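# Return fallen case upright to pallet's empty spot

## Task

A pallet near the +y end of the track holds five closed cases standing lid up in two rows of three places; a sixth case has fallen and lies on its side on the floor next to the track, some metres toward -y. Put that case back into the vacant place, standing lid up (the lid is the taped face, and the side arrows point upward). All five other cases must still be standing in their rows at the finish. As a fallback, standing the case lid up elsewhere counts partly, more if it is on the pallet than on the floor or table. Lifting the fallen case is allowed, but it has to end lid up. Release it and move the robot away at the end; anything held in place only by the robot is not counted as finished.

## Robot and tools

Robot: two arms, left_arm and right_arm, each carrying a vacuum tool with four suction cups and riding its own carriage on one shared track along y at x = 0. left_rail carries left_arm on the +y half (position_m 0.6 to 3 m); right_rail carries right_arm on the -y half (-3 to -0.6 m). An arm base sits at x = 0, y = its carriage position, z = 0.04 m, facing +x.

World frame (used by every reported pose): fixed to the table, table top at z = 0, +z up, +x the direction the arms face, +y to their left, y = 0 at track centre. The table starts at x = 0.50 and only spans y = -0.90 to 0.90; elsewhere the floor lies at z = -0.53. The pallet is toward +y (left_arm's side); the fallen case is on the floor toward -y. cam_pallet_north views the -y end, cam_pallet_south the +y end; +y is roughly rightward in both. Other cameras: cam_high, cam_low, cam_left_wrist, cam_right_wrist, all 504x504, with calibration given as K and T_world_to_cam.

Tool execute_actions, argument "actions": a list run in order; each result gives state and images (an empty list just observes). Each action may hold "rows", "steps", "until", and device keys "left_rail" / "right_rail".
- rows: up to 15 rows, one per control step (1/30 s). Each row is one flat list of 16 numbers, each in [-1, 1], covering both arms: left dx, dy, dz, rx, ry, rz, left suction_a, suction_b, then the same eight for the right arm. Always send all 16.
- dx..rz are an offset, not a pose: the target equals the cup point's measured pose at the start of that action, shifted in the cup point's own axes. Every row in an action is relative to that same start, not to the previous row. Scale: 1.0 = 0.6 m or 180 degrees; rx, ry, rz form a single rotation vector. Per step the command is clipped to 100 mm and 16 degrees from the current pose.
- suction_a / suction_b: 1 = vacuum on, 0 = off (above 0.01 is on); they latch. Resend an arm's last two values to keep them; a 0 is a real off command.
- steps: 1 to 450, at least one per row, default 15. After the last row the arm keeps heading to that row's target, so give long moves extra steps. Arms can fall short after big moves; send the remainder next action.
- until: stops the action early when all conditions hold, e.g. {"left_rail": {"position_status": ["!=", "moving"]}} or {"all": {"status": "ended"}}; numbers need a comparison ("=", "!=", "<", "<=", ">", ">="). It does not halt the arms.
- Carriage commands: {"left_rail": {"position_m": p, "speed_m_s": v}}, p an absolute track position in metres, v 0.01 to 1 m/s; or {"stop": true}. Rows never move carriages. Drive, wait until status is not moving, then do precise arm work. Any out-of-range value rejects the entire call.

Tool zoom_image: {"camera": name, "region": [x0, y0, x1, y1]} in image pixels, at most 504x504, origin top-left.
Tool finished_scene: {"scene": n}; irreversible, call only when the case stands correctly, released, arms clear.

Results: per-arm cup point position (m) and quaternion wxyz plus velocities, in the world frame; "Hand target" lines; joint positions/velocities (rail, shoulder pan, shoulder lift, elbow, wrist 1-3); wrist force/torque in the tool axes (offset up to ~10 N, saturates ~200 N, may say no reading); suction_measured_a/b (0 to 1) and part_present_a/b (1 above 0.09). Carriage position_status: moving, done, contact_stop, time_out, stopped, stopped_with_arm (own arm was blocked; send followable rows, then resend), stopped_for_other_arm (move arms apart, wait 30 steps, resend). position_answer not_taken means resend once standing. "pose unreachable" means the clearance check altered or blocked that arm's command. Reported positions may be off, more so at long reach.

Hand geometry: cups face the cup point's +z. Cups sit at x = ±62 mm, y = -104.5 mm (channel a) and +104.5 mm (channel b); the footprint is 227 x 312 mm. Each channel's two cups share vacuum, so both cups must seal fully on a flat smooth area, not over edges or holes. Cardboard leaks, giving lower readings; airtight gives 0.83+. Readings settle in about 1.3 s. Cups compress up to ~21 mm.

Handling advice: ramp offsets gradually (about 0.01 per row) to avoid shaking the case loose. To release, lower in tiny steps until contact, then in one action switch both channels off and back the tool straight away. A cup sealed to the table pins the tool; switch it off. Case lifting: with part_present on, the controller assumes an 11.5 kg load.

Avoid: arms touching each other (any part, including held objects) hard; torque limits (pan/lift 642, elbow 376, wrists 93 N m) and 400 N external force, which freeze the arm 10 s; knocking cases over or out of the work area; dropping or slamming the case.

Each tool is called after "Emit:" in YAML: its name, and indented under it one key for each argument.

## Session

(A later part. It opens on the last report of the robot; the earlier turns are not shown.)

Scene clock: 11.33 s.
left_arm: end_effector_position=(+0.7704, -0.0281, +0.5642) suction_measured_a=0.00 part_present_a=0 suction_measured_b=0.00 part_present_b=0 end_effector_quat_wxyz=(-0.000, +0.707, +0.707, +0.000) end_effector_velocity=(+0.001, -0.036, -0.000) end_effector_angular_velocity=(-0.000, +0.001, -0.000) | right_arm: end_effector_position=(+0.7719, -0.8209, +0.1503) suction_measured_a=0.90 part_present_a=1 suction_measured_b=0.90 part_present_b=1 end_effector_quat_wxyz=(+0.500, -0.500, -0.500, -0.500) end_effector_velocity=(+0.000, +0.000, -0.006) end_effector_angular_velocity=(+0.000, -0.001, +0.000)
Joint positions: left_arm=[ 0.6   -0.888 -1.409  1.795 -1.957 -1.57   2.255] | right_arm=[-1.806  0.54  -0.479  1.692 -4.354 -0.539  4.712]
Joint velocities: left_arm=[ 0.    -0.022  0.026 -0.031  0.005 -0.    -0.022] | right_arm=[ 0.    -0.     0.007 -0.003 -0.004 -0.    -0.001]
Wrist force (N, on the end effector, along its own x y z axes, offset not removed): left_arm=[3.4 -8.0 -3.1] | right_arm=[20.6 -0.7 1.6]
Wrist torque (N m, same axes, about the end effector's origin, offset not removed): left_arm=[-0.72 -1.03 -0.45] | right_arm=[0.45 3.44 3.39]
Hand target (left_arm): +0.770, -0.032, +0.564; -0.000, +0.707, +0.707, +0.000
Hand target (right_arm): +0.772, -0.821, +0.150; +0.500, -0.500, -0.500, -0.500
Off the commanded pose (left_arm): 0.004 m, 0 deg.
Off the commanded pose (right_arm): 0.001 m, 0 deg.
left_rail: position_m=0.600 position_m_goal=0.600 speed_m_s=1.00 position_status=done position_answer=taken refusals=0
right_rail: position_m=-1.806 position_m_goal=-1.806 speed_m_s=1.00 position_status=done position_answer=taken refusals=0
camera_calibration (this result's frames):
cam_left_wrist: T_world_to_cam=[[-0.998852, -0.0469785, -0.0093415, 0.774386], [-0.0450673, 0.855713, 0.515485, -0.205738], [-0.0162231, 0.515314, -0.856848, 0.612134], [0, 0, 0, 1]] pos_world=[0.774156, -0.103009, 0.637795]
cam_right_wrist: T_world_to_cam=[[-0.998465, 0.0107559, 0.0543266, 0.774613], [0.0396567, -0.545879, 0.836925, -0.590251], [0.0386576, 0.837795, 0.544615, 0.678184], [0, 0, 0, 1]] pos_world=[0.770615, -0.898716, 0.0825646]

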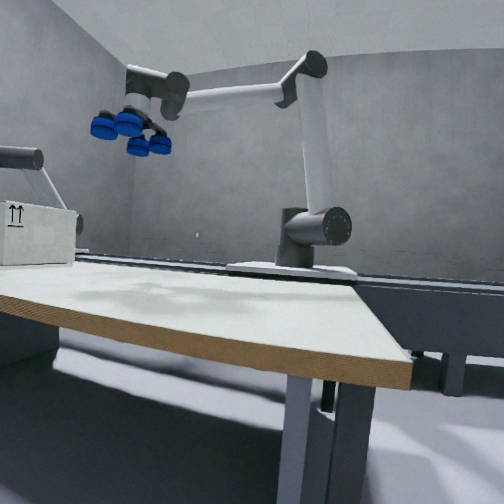

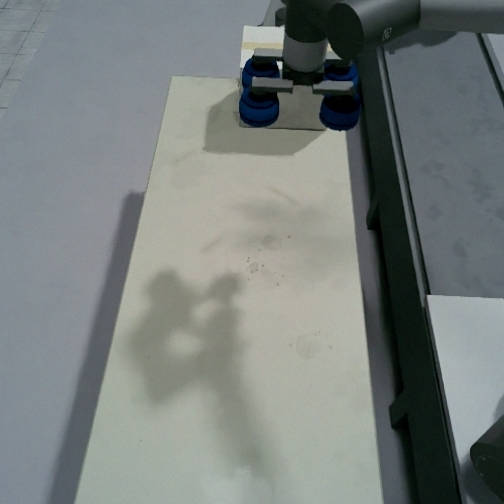

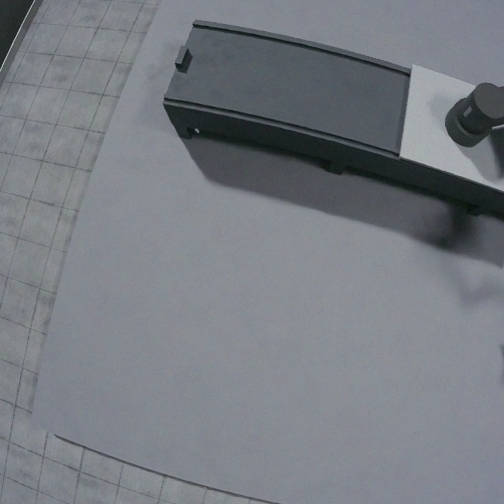

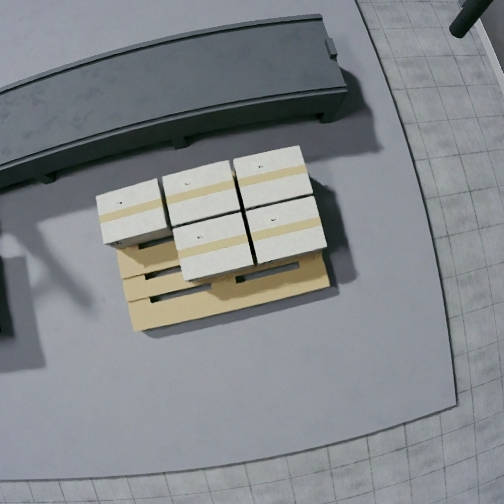

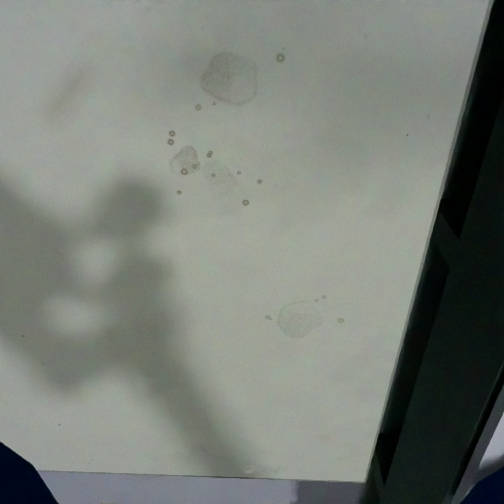

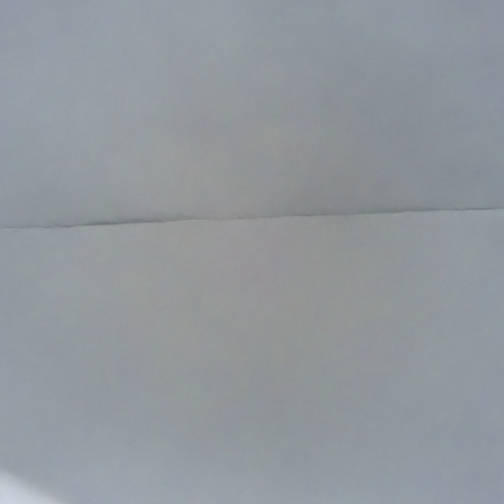

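Emit:
execute_actions:
  actions:
    - {"rows":[[-0.01,0,0,0,0,0,0,0,-0.003,0,0,0,0,0,1,1],[-0.02,0,0,0,0,0,0,0,-0.003,0,0,0,0,0,1,1],[-0.03,0,0,0,0,0,0,0,-0.003,0,0,0,0,0,1,1],[-0.04,0,0,0,0,0,0,0,-0.003,0,0,0,0,0,1,1],[-0.05,0,0,0,0,0,0,0,-0.003,0,-0.005,0,0,0,0,0],[-0.06,0,0,0,0,0,0,0,-0.003,0,-0.011,0,0,0,0,0],[-0.07,0,0,0,0,0,0,0,-0.003,0,-0.018,0,0,0,0,0],[-0.08,0,0,0,0,0,0,0,-0.003,0,-0.025,0,0,0,0,0],[-0.09,0,0,0,0,0,0,0,-0.003,0,-0.032,0,0,0,0,0],[-0.1,0,0,0,0,0,0,0,-0.003,0,-0.04,0,0,0,0,0],[-0.11,0,0,0,0,0,0,0,-0.003,0,-0.05,0,0,0,0,0],[-0.12,0,0,0,0,0,0,0,-0.003,0,-0.06,0,0,0,0,0],[-0.13,0,0,0,0,0,0,0,-0.003,0,-0.07,0,0,0,0,0],[-0.14,0,0,0,0,0,0,0,-0.003,0,-0.08,0,0,0,0,0]],"steps":16}
    - {"right_rail":{"position_m":-2.6},"rows":[[-0.05,0,0,0,0,0,0,0,0,0,-0.02,0,0,0,0,0],[-0.1,0,0,0,0,0,0,0,0,0,-0.02,0,0,0,0,0],[-0.97,0,-0.03,0,0,0,0,0,0,0,-0.02,0,0,0,0,0]],"steps":42}

Scene clock: 13.47 s.
left_arm: end_effector_position=(+0.7656, -0.6708, +0.5808) suction_measured_a=0.00 part_present_a=0 suction_measured_b=0.00 part_present_b=0 end_effector_quat_wxyz=(+0.002, +0.708, +0.707, -0.000) end_effector_velocity=(+0.020, -0.065, +0.011) end_effector_angular_velocity=(+0.023, +0.013, +0.002) | right_arm: end_effector_position=(+0.7721, -1.6609, +0.1482) suction_measured_a=0.00 part_present_a=0 suction_measured_b=0.00 part_present_b=0 end_effector_quat_wxyz=(+0.500, -0.500, -0.500, -0.500) end_effector_velocity=(-0.001, +0.001, -0.000) end_effector_angular_velocity=(-0.000, +0.000, +0.001)
Joint positions: left_arm=[ 0.6   -1.165 -0.83   0.89  -1.635 -1.57   1.978] | right_arm=[-2.6    0.5   -0.489  1.741 -4.393 -0.5    4.712]
Joint velocities: left_arm=[ 0.    -0.004  0.109 -0.219  0.135 -0.003 -0.006] | right_arm=[ 0.     0.001  0.     0.    -0.    -0.    -0.   ]
Wrist force (N, on the end effector, along its own x y z axes, offset not removed): left_arm=[2.6 -8.0 -0.2] | right_arm=[-2.5 -2.4 -1.0]
Wrist torque (N m, same axes, about the end effector's origin, offset not removed): left_arm=[-0.94 -0.75 -0.39] | right_arm=[-0.27 0.86 0.18]
Hand target (left_arm): +0.768, -0.678, +0.582; +0.001, +0.708, +0.707, -0.000
Hand target (right_arm): +0.772, -1.661, +0.148; +0.500, -0.500, -0.500, -0.500
Off the commanded pose (left_arm): 0.009 m, 0 deg.
Off the commanded pose (right_arm): 0.000 m, 0 deg.
left_rail: position_m=0.600 position_m_goal=0.600 speed_m_s=1.00 position_status=done position_answer=taken refusals=0
right_rail: position_m=-2.600 position_m_goal=-2.600 speed_m_s=1.00 position_status=done position_answer=taken refusals=0
camera_calibration (this result's frames):
cam_left_wrist: T_world_to_cam=[[-0.998844, -0.0466643, -0.0115091, 0.741023], [-0.0459756, 0.857876, 0.511796, 0.339734], [-0.0140093, 0.511734, -0.85903, 0.95464], [0, 0, 0, 1]] pos_world=[0.76916, -0.745392, 0.654718]
cam_right_wrist: T_world_to_cam=[[-0.998452, 0.0108777, 0.054538, 0.784128], [0.0397724, -0.545775, 0.836987, -1.04692], [0.03887, 0.837861, 0.544498, 1.38308], [0, 0, 0, 1]] pos_world=[0.770792, -1.73874, 0.0804057]

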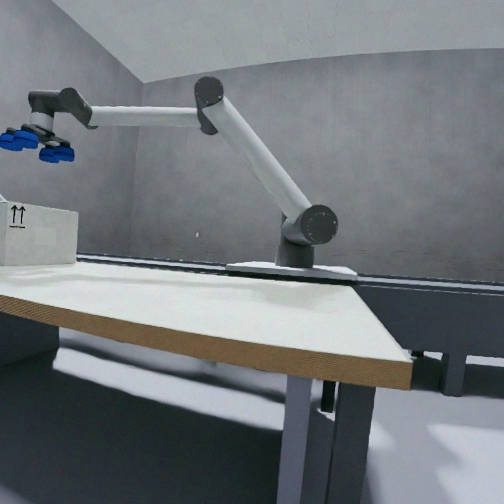

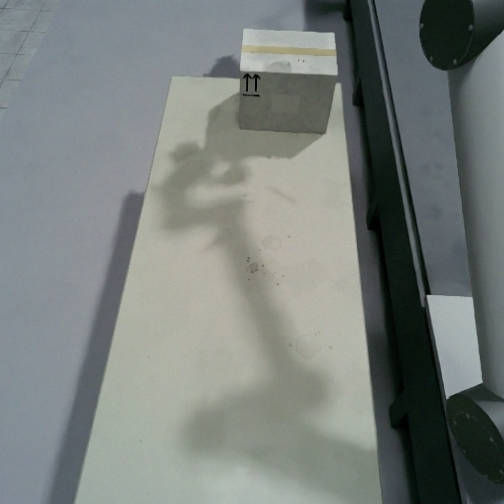

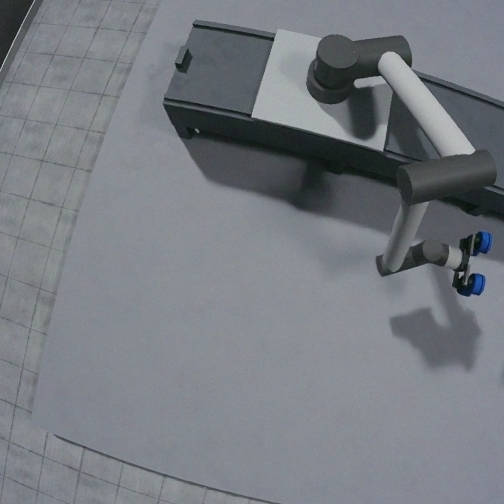

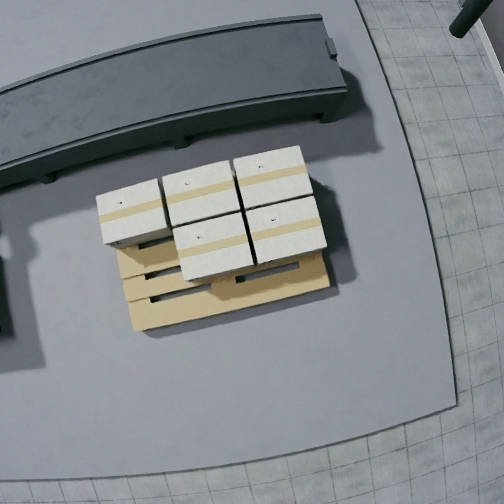

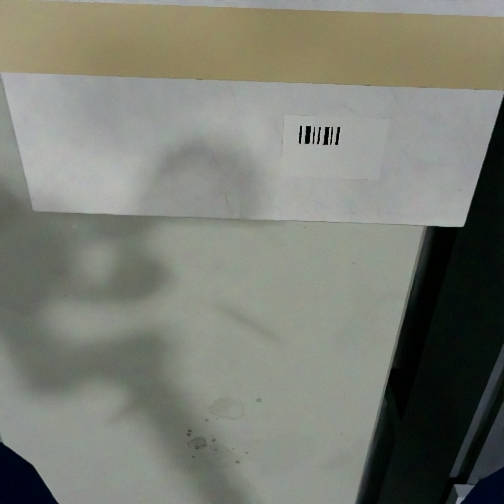

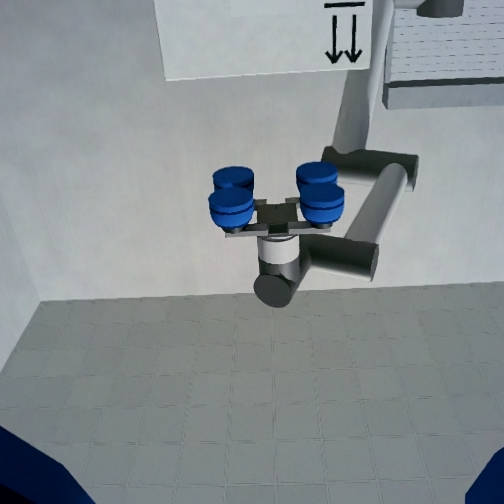

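Emit:
execute_actions:
  actions: []

Scene clock: 13.73 s.
left_arm: end_effector_position=(+0.7677, -0.6775, +0.5821) suction_measured_a=0.00 part_present_a=0 suction_measured_b=0.00 part_present_b=0 end_effector_quat_wxyz=(+0.001, +0.707, +0.707, -0.000) end_effector_velocity=(+0.002, -0.006, +0.001) end_effector_angular_velocity=(+0.002, +0.002, +0.000) | right_arm: end_effector_position=(+0.7719, -1.6608, +0.1482) suction_measured_a=0.00 part_present_a=0 suction_measured_b=0.00 part_present_b=0 end_effector_quat_wxyz=(+0.500, -0.500, -0.500, -0.500) end_effector_velocity=(-0.000, +0.000, -0.000) end_effector_angular_velocity=(-0.000, +0.000, +0.000)
Joint positions: left_arm=[ 0.6   -1.165 -0.818  0.866 -1.62  -1.571  1.978] | right_arm=[-2.6    0.5   -0.489  1.741 -4.393 -0.5    4.712]
Joint velocities: left_arm=[ 0.    -0.     0.01  -0.021  0.013 -0.001 -0.   ] | right_arm=[ 0.  0.  0.  0. -0.  0.  0.]
Wrist force (N, on the end effector, along its own x y z axes, offset not removed): left_arm=[4.8 -6.9 -0.8] | right_arm=[2.2 2.8 1.1]
Wrist torque (N m, same axes, about the end effector's origin, offset not removed): left_arm=[-0.68 -1.12 -0.39] | right_arm=[0.34 0.28 0.19]
Hand target (left_arm): +0.768, -0.678, +0.582; +0.001, +0.708, +0.707, -0.000
Hand target (right_arm): +0.772, -1.661, +0.148; +0.500, -0.500, -0.500, -0.500
Off the commanded pose (left_arm): 0.002 m, 0 deg.
Off the commanded pose (right_arm): 0.000 m, 0 deg.
left_rail: position_m=0.600 position_m_goal=0.600 speed_m_s=1.00 position_status=done position_answer=taken refusals=0
right_rail: position_m=-2.600 position_m_goal=-2.600 speed_m_s=1.00 position_status=done position_answer=taken refusals=0
camera_calibration (this result's frames):
cam_left_wrist: T_world_to_cam=[[-0.998855, -0.0467968, -0.00995245, 0.741837], [-0.0452503, 0.856496, 0.514166, 0.342054], [-0.0155371, 0.514028, -0.857633, 0.961046], [0, 0, 0, 1]] pos_world=[0.771397, -0.752257, 0.655735]
cam_right_wrist: T_world_to_cam=[[-0.998454, 0.0107671, 0.0545377, 0.78384], [0.0398326, -0.545771, 0.836987, -1.04691], [0.0387771, 0.837865, 0.544498, 1.3831], [0, 0, 0, 1]] pos_world=[0.770697, -1.73866, 0.0804056]

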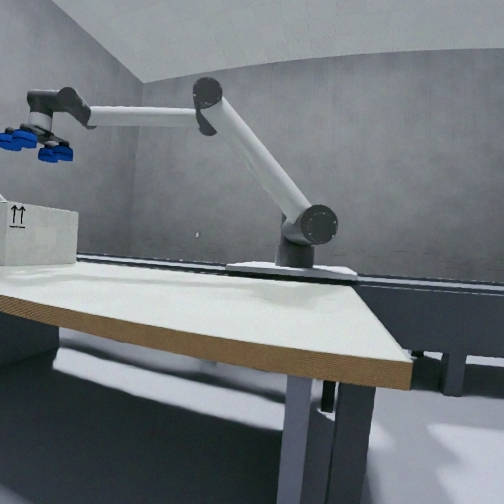

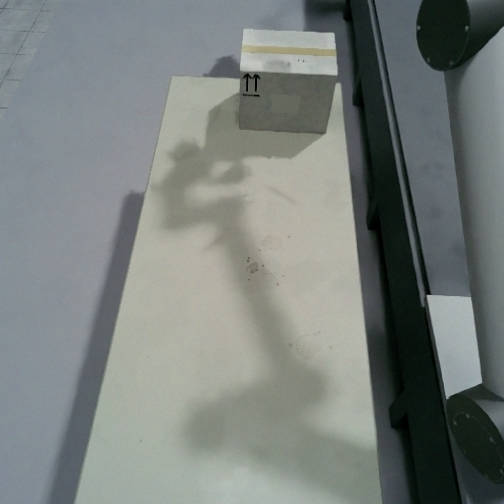

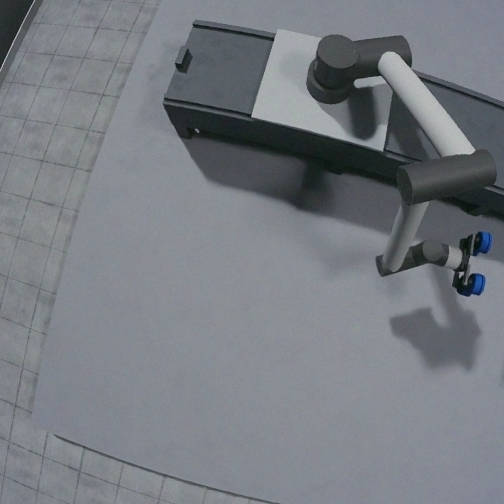

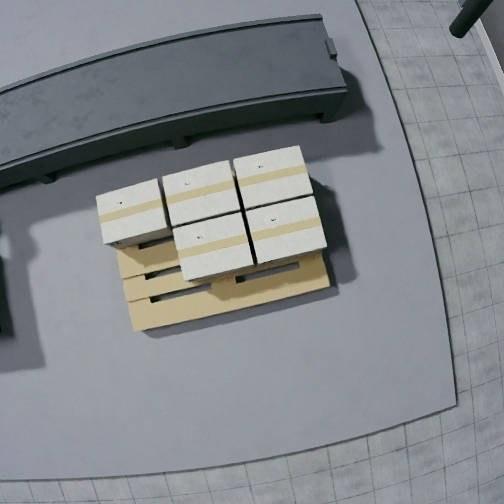

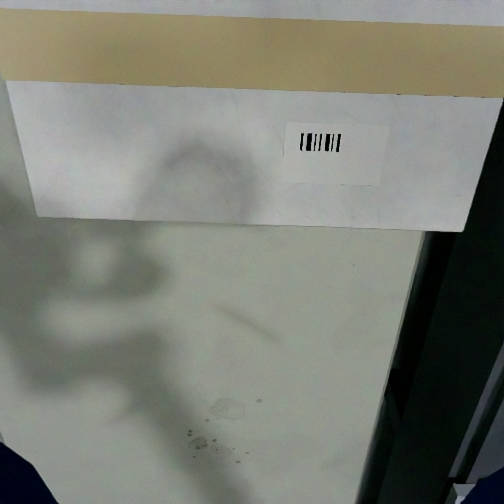

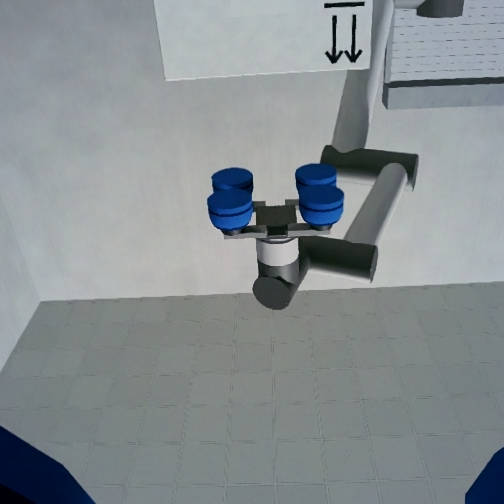

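Emit:
execute_actions:
  actions:
    - {"rows":[[-0.003,0,0.02,0,0,0,0,0,0,0,0,0,0,0,0,0],[-0.008,0,0.06,0,0,0,0,0,0,0,0,0,0,0,0,0],[-0.015,0,0.12,0,0,0,0,0,0,0,0,0,0,0,0,0],[-0.029,0.003,0.453,0,0,0,0,0,0,0,0,0,0,0,0,0]],"steps":24}

Scene clock: 14.63 s.
left_arm: end_effector_position=(+0.7689, -0.6943, +0.3144) suction_measured_a=0.00 part_present_a=0 suction_measured_b=0.00 part_present_b=0 end_effector_quat_wxyz=(+0.000, +0.708, +0.707, -0.000) end_effector_velocity=(+0.004, -0.009, -0.035) end_effector_angular_velocity=(-0.008, -0.005, +0.000) | right_arm: end_effector_position=(+0.7719, -1.6608, +0.1482) suction_measured_a=0.00 part_present_a=0 suction_measured_b=0.00 part_present_b=0 end_effector_quat_wxyz=(+0.500, -0.500, -0.500, -0.500) end_effector_velocity=(-0.000, +0.000, +0.000) end_effector_angular_velocity=(+0.000, -0.000, +0.000)
Joint positions: left_arm=[ 0.6   -1.169 -0.723  1.065 -1.913 -1.571  1.974] | right_arm=[-2.6    0.5   -0.489  1.741 -4.393 -0.5    4.712]
Joint velocities: left_arm=[ 0.    -0.     0.025  0.004 -0.039  0.001 -0.   ] | right_arm=[ 0.  0. -0.  0. -0. -0.  0.]
Wrist force (N, on the end effector, along its own x y z axes, offset not removed): left_arm=[5.3 -5.3 -4.4] | right_arm=[-1.9 -2.4 1.3]
Wrist torque (N m, same axes, about the end effector's origin, offset not removed): left_arm=[-0.53 -1.17 -0.32] | right_arm=[-0.28 0.78 0.00]
Hand target (left_arm): +0.769, -0.695, +0.310; +0.001, +0.707, +0.707, -0.000
Hand target (right_arm): +0.772, -1.661, +0.148; +0.500, -0.500, -0.500, -0.500
Off the commanded pose (left_arm): 0.004 m, 0 deg.
Off the commanded pose (right_arm): 0.000 m, 0 deg.
left_rail: position_m=0.600 position_m_goal=0.600 speed_m_s=1.00 position_status=done position_answer=taken refusals=0
right_rail: position_m=-2.600 position_m_goal=-2.600 speed_m_s=1.00 position_status=done position_answer=taken refusals=0
camera_calibration (this result's frames):
cam_left_wrist: T_world_to_cam=[[-0.99886, -0.0467851, -0.00950161, 0.739495], [-0.0449975, 0.856151, 0.514764, 0.493542], [-0.0159484, 0.514604, -0.85728, 0.740715], [0, 0, 0, 1]] pos_world=[0.772673, -0.769124, 0.387969]
cam_right_wrist: T_world_to_cam=[[-0.998454, 0.0107605, 0.0545377, 0.783823], [0.0398362, -0.54577, 0.836987, -1.0469], [0.0387715, 0.837866, 0.544498, 1.3831], [0, 0, 0, 1]] pos_world=[0.770691, -1.73865, 0.0804057]

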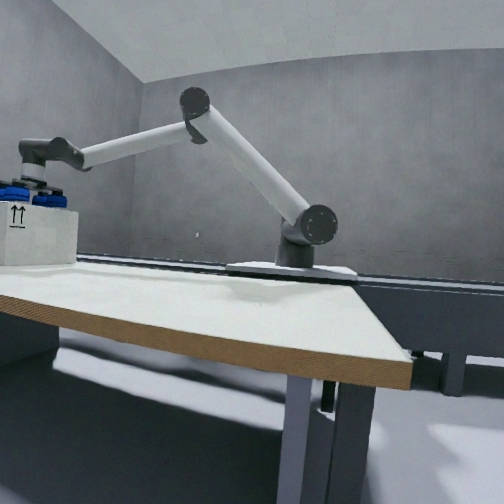

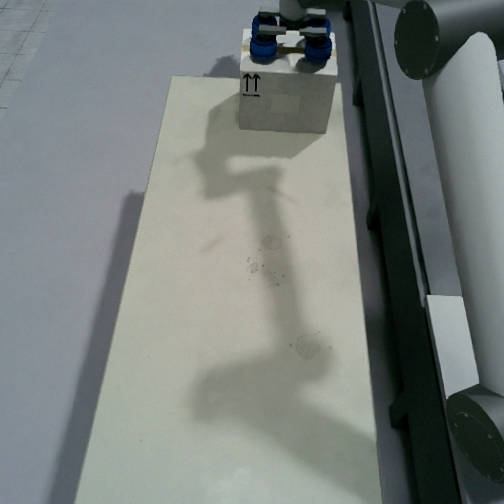

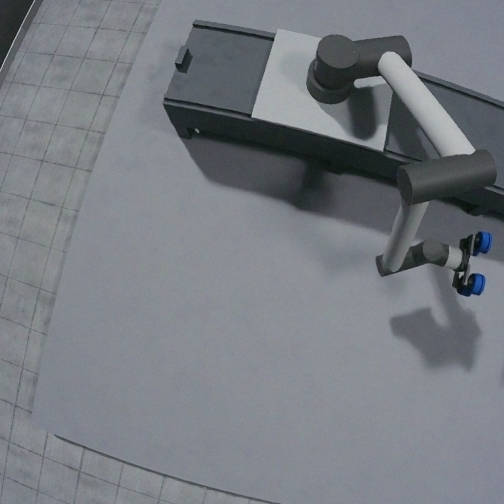

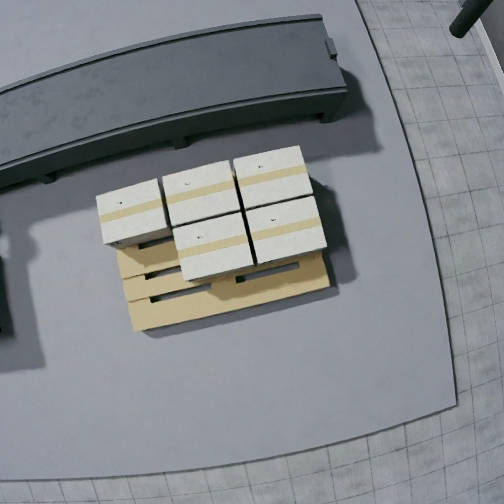

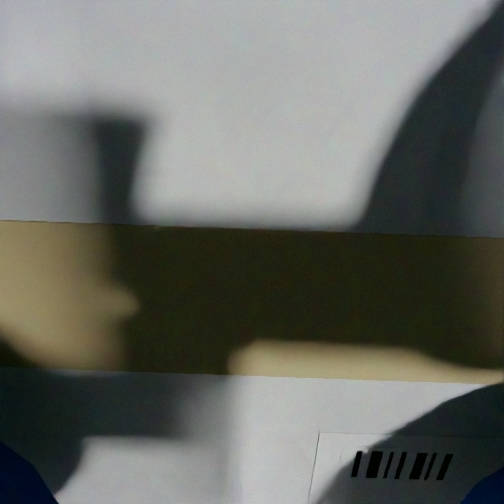

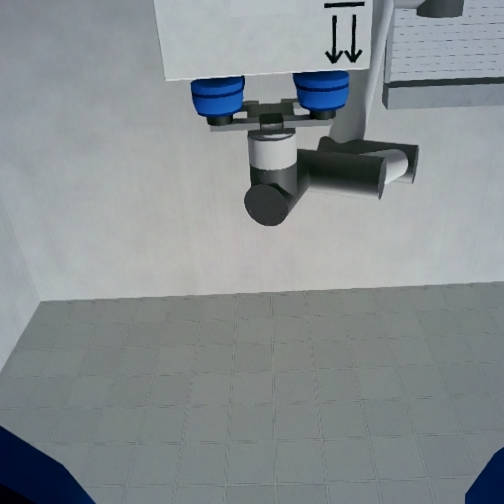

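Emit:
execute_actions:
  actions:
    - {"rows":[[0.002,0.005,0.012,0,0,0,1,1,0,0,0,0,0,0,0,0],[0.003,0.01,0.018,0,0,0,1,1,0,0,0,0,0,0,0,0],[0.003,0.01,0.024,0,0,0,1,1,0,0,0,0,0,0,0,0],[0.003,0.01,0.03,0,0,0,1,1,0,0,0,0,0,0,0,0],[0.003,0.01,0.035,0,0,0,1,1,0,0,0,0,0,0,0,0],[0.003,0.01,0.04,0,0,0,1,1,0,0,0,0,0,0,0,0],[0.003,0.01,0.045,0,0,0,1,1,0,0,0,0,0,0,0,0],[0.003,0.01,0.05,0,0,0,1,1,0,0,0,0,0,0,0,0],[0.003,0.01,0.055,0,0,0,1,1,0,0,0,0,0,0,0,0],[0.003,0.01,0.058,0,0,0,1,1,0,0,0,0,0,0,0,0]],"steps":24}

Scene clock: 15.57 s.
left_arm: end_effector_position=(+0.7749, -0.6926, +0.2798) suction_measured_a=0.91 part_present_a=1 suction_measured_b=0.91 part_present_b=1 end_effector_quat_wxyz=(+0.000, +0.707, +0.707, -0.000) end_effector_velocity=(+0.000, -0.000, -0.002) end_effector_angular_velocity=(+0.000, +0.000, -0.000) | right_arm: end_effector_position=(+0.7719, -1.6608, +0.1482) suction_measured_a=0.00 part_present_a=0 suction_measured_b=0.00 part_present_b=0 end_effector_quat_wxyz=(+0.500, -0.500, -0.500, -0.500) end_effector_velocity=(-0.000, +0.000, -0.000) end_effector_angular_velocity=(-0.000, -0.000, +0.000)
Joint positions: left_arm=[ 0.6   -1.165 -0.705  1.081 -1.947 -1.571  1.978] | right_arm=[-2.6    0.5   -0.489  1.741 -4.393 -0.5    4.712]
Joint velocities: left_arm=[ 0.     0.     0.001  0.001 -0.002 -0.     0.   ] | right_arm=[ 0.  0.  0. -0.  0.  0. -0.]
Wrist force (N, on the end effector, along its own x y z axes, offset not removed): left_arm=[7.5 -4.4 -20.3] | right_arm=[-0.3 0.8 1.7]
Wrist torque (N m, same axes, about the end effector's origin, offset not removed): left_arm=[2.46 -1.68 -0.53] | right_arm=[0.18 0.76 0.10]
Hand target (left_arm): +0.775, -0.693, +0.280; +0.000, +0.708, +0.707, -0.000
Hand target (right_arm): +0.772, -1.661, +0.148; +0.500, -0.500, -0.500, -0.500
Off the commanded pose (left_arm): 0.000 m, 0 deg.
Off the commanded pose (right_arm): 0.000 m, 0 deg.
left_rail: position_m=0.600 position_m_goal=0.600 speed_m_s=1.00 position_status=done position_answer=taken refusals=0
right_rail: position_m=-2.600 position_m_goal=-2.600 speed_m_s=1.00 position_status=done position_answer=taken refusals=0
camera_calibration (this result's frames):
cam_left_wrist: T_world_to_cam=[[-0.99886, -0.0467977, -0.00946828, 0.745198], [-0.0449921, 0.856182, 0.514711, 0.51014], [-0.0159807, 0.51455, -0.857311, 0.710272], [0, 0, 0, 1]] pos_world=[0.778651, -0.76737, 0.353406]
cam_right_wrist: T_world_to_cam=[[-0.998454, 0.0107606, 0.0545378, 0.783823], [0.0398363, -0.54577, 0.836987, -1.0469], [0.0387716, 0.837866, 0.544498, 1.3831], [0, 0, 0, 1]] pos_world=[0.770691, -1.73865, 0.0804056]

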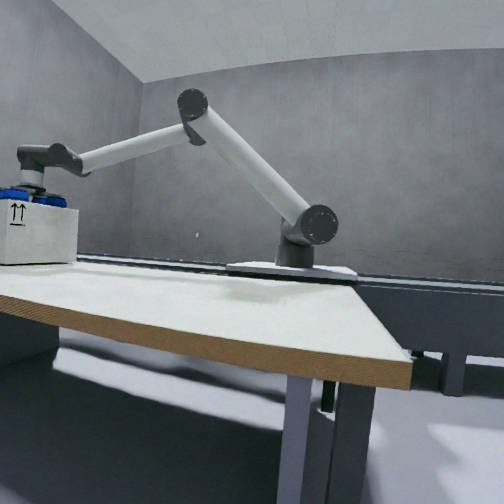

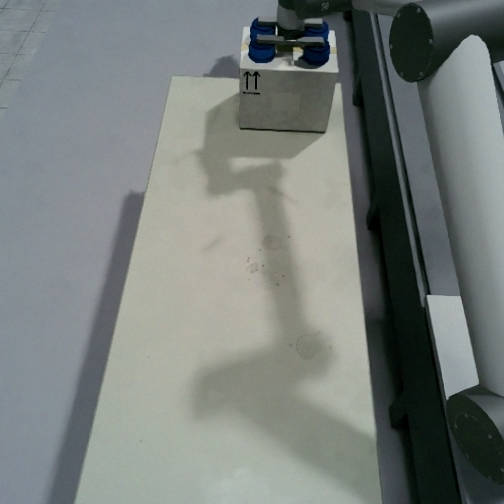

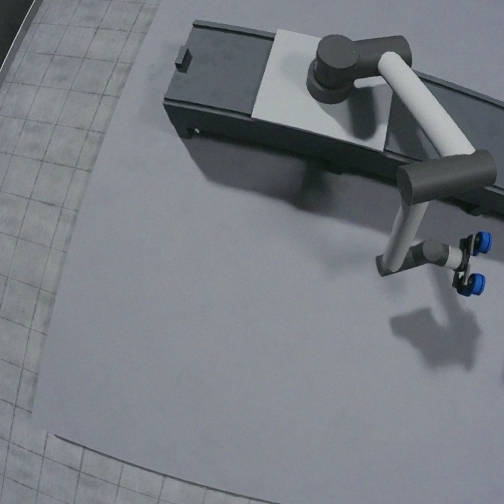

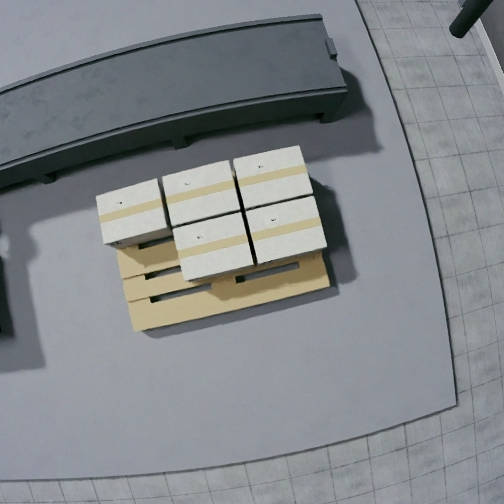

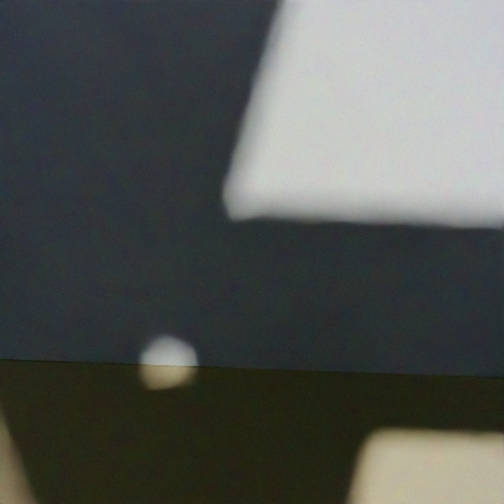

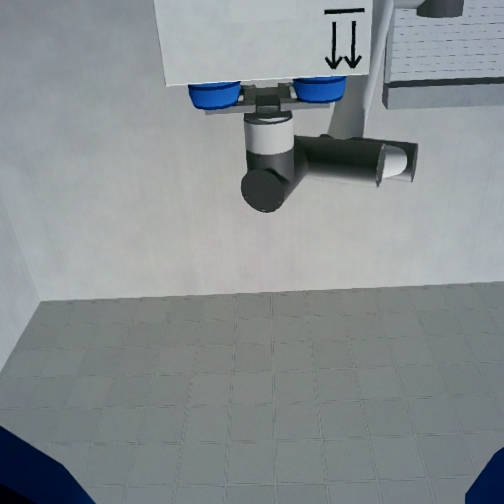

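Emit:
execute_actions:
  actions:
    - {"rows":[[0,0,-0.01,0,0,0,1,1,0,0,0,0,0,0,0,0],[0,0,-0.025,0,0,0,1,1,0,0,0,0,0,0,0,0],[0,0,-0.045,0,0,0,1,1,0,0,0,0,0,0,0,0],[0.005,0.003,-0.07,0,0,-0.005,1,1,0,0,0,0,0,0,0,0],[0.015,0.008,-0.095,0,0,-0.012,1,1,0,0,0,0,0,0,0,0],[0.03,0.015,-0.12,0,0,-0.022,1,1,0,0,0,0,0,0,0,0],[0.05,0.025,-0.135,0,0,-0.035,1,1,0,0,0,0,0,0,0,0],[0.075,0.037,-0.14,0,0,-0.05,1,1,0,0,0,0,0,0,0,0],[0.105,0.05,-0.14,0,0,-0.07,1,1,0,0,0,0,0,0,0,0],[0.14,0.07,-0.14,0,0,-0.09,1,1,0,0,0,0,0,0,0,0],[0.18,0.09,-0.14,0,0,-0.11,1,1,0,0,0,0,0,0,0,0],[1.0,0.48,-0.14,0,0,-0.517,1,1,0,0,0,0,0,0,0,0]],"steps":42,"left_rail":{"position_m":2.4}}

Scene clock: 17.13 s.
left_arm: end_effector_position=(+1.0292, +0.9462, +0.3609) suction_measured_a=0.91 part_present_a=1 suction_measured_b=0.91 part_present_b=1 end_effector_quat_wxyz=(-0.005, +0.021, +1.000, +0.001) end_effector_velocity=(+0.214, +1.480, +0.011) end_effector_angular_velocity=(-0.005, -0.057, +0.817) | right_arm: end_effector_position=(+0.7719, -1.6608, +0.1482) suction_measured_a=0.00 part_present_a=0 suction_measured_b=0.00 part_present_b=0 end_effector_quat_wxyz=(+0.500, -0.500, -0.500, -0.500) end_effector_velocity=(+0.000, +0.000, +0.000) end_effector_angular_velocity=(+0.000, -0.000, -0.000)
Joint positions: left_arm=[ 1.716 -0.798 -0.991  1.488 -2.059 -1.576  0.815] | right_arm=[-2.6    0.5   -0.489  1.741 -4.393 -0.5    4.712]
Joint velocities: left_arm=[ 1.     0.376 -0.138  0.233 -0.142  0.034 -0.44 ] | right_arm=[ 0. -0. -0. -0. -0. -0. -0.]
Wrist force (N, on the end effector, along its own x y z axes, offset not removed): left_arm=[3.3 -6.4 -26.9] | right_arm=[-0.8 1.0 5.7]
Wrist torque (N m, same axes, about the end effector's origin, offset not removed): left_arm=[3.12 -1.00 -1.76] | right_arm=[0.01 0.62 0.21]
Hand target (left_arm): +1.060, +1.069, +0.362; -0.001, -0.025, +1.000, +0.001
Hand target (right_arm): +0.772, -1.661, +0.148; +0.500, -0.500, -0.500, -0.500
Off the commanded pose (left_arm): 0.084 m, 5 deg; position clipped at the last step of the last action.
Off the commanded pose (right_arm): 0.000 m, 0 deg.
left_rail: position_m=1.716 position_m_goal=2.400 speed_m_s=1.00 position_status=moving position_answer=taken refusals=0
right_rail: position_m=-2.600 position_m_goal=-2.600 speed_m_s=1.00 position_status=done position_answer=taken refusals=0
camera_calibration (this result's frames):
cam_left_wrist: T_world_to_cam=[[0.00566404, -0.999916, -0.0116885, 0.945522], [-0.852377, -0.0109397, 0.522813, 0.725246], [-0.522897, 0.0070018, -0.852367, 0.94078], [0, 0, 0, 1]] pos_world=[1.10476, 0.946789, 0.433774]
cam_right_wrist: T_world_to_cam=[[-0.998454, 0.0107603, 0.0545381, 0.783822], [0.0398366, -0.54577, 0.836987, -1.0469], [0.0387715, 0.837866, 0.544498, 1.3831], [0, 0, 0, 1]] pos_world=[0.770691, -1.73865, 0.0804056]

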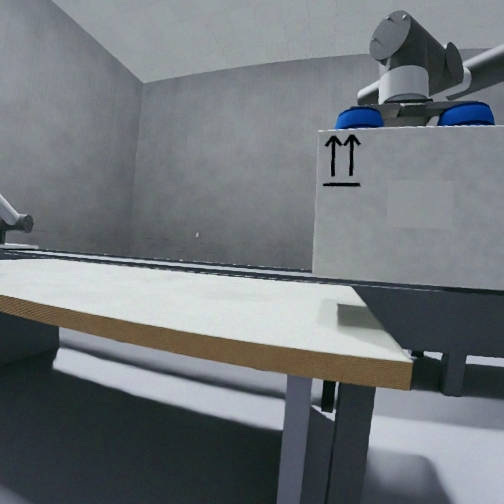

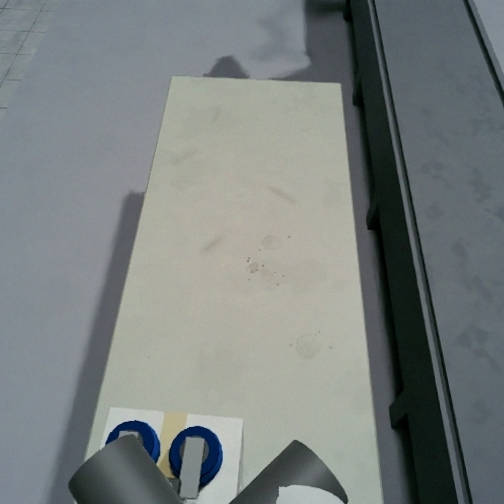

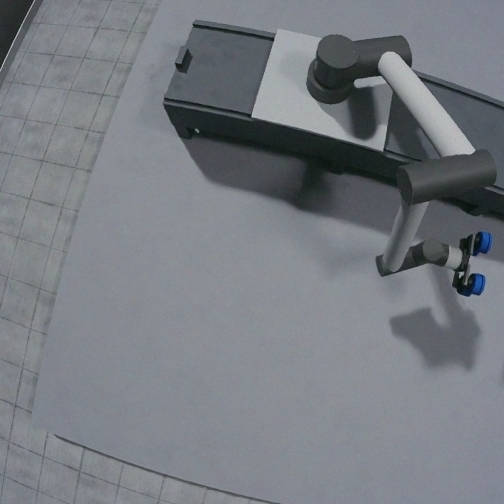

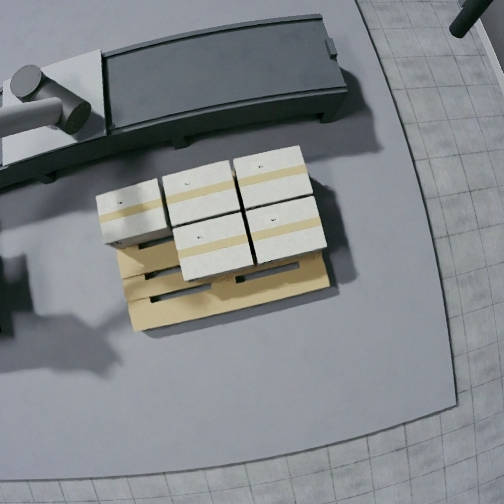

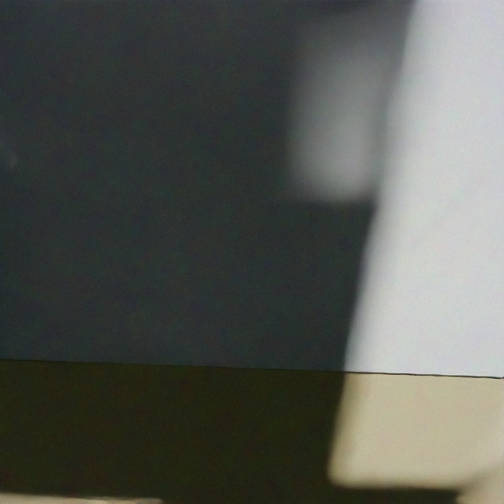

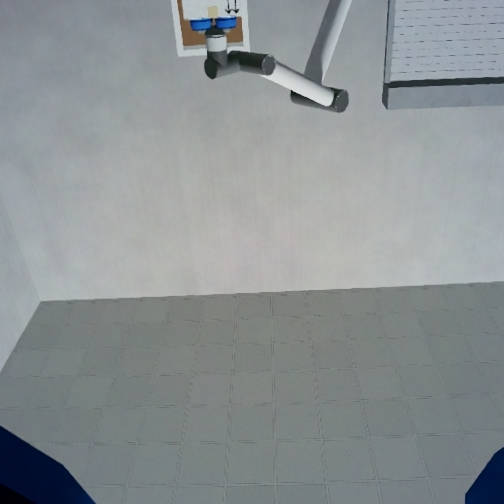

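Emit:
execute_actions:
  actions:
    - {"rows":[[-0.054,0.736,0.25,0,-0.003,-0.031,1,1,0,0,0,0,0,0,0,0]],"steps":24}

Scene clock: 18.07 s.
left_arm: end_effector_position=(+1.0754, +2.0440, +0.2216) suction_measured_a=0.91 part_present_a=1 suction_measured_b=0.91 part_present_b=1 end_effector_quat_wxyz=(-0.001, -0.029, +1.000, +0.003) end_effector_velocity=(+0.026, +0.249, -0.091) end_effector_angular_velocity=(-0.013, -0.019, -0.008) | right_arm: end_effector_position=(+0.7719, -1.6608, +0.1482) suction_measured_a=0.00 part_present_a=0 suction_measured_b=0.00 part_present_b=0 end_effector_quat_wxyz=(+0.500, -0.500, -0.500, -0.500) end_effector_velocity=(-0.000, +0.000, +0.000) end_effector_angular_velocity=(+0.000, +0.000, +0.000)
Joint positions: left_arm=[ 2.4   -0.499 -1.041  1.815 -2.34  -1.567  1.014] | right_arm=[-2.6    0.5   -0.489  1.741 -4.393 -0.5    4.712]
Joint velocities: left_arm=[ 0.011  0.199  0.03   0.126 -0.18  -0.002  0.207] | right_arm=[ 0.  0. -0.  0. -0.  0.  0.]
Wrist force (N, on the end effector, along its own x y z axes, offset not removed): left_arm=[3.7 46.0 -17.1] | right_arm=[1.4 4.0 0.3]
Wrist torque (N m, same axes, about the end effector's origin, offset not removed): left_arm=[-0.09 -2.03 -0.08] | right_arm=[0.63 0.34 0.04]
Hand target (left_arm): +1.078, +2.070, +0.211; -0.000, -0.028, +1.000, +0.002
Hand target (right_arm): +0.772, -1.661, +0.148; +0.500, -0.500, -0.500, -0.500
Off the commanded pose (left_arm): 0.029 m, 0 deg.
Off the commanded pose (right_arm): 0.000 m, 0 deg.
left_rail: position_m=2.400 position_m_goal=2.400 speed_m_s=1.00 position_status=moving position_answer=taken refusals=0
right_rail: position_m=-2.600 position_m_goal=-2.600 speed_m_s=1.00 position_status=done position_answer=taken refusals=0
camera_calibration (this result's frames):
cam_left_wrist: T_world_to_cam=[[0.104957, -0.994358, -0.0153657, 1.92401], [-0.850615, -0.0977682, 0.516619, 1.02641], [-0.515206, -0.0411527, -0.856078, 0.929504], [0, 0, 0, 1]] pos_world=[1.15003, 2.05175, 0.295026]
cam_right_wrist: T_world_to_cam=[[-0.998454, 0.0107603, 0.0545377, 0.783823], [0.0398363, -0.54577, 0.836987, -1.0469], [0.0387713, 0.837866, 0.544498, 1.3831], [0, 0, 0, 1]] pos_world=[0.770691, -1.73865, 0.0804056]

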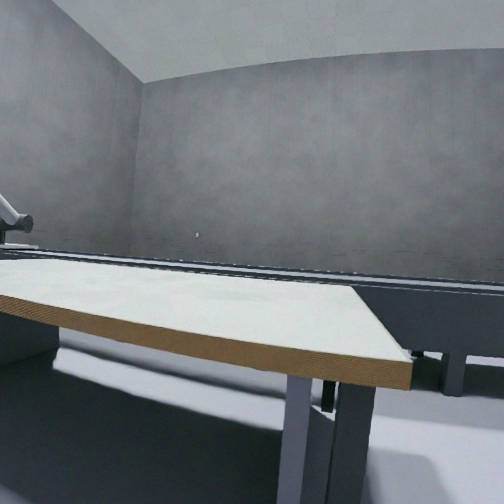

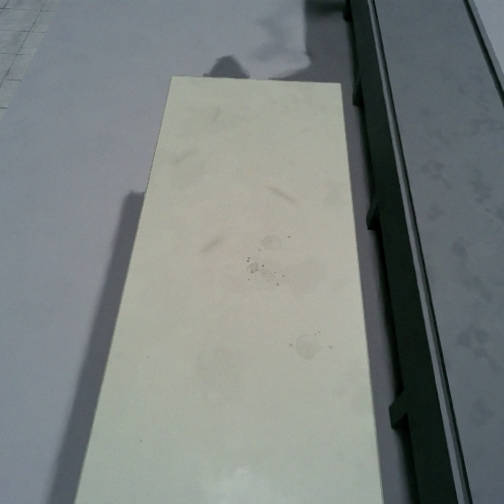

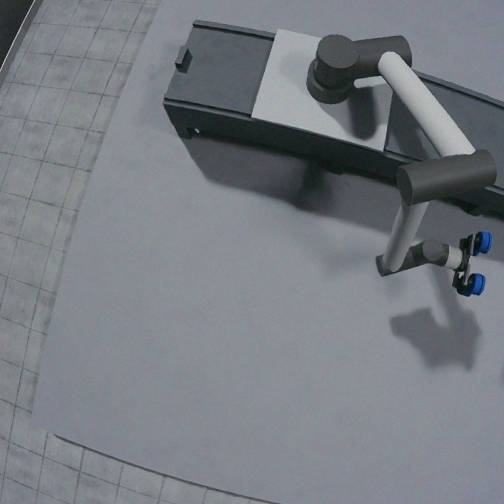

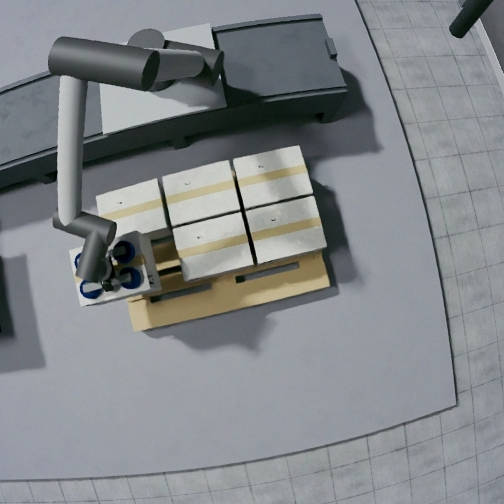

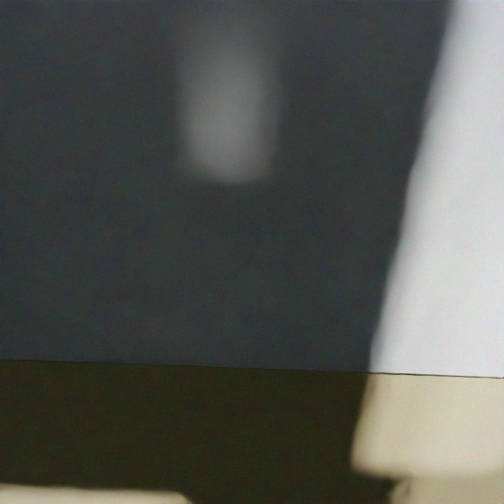

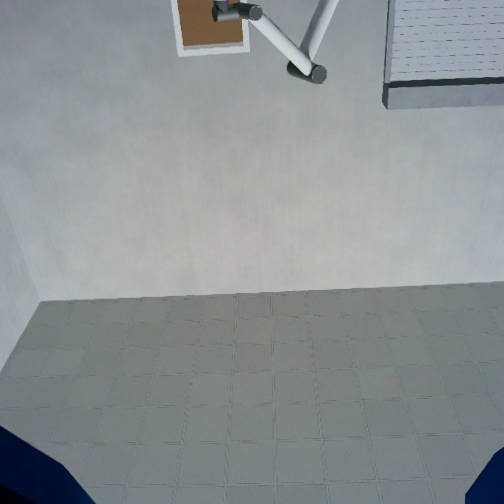

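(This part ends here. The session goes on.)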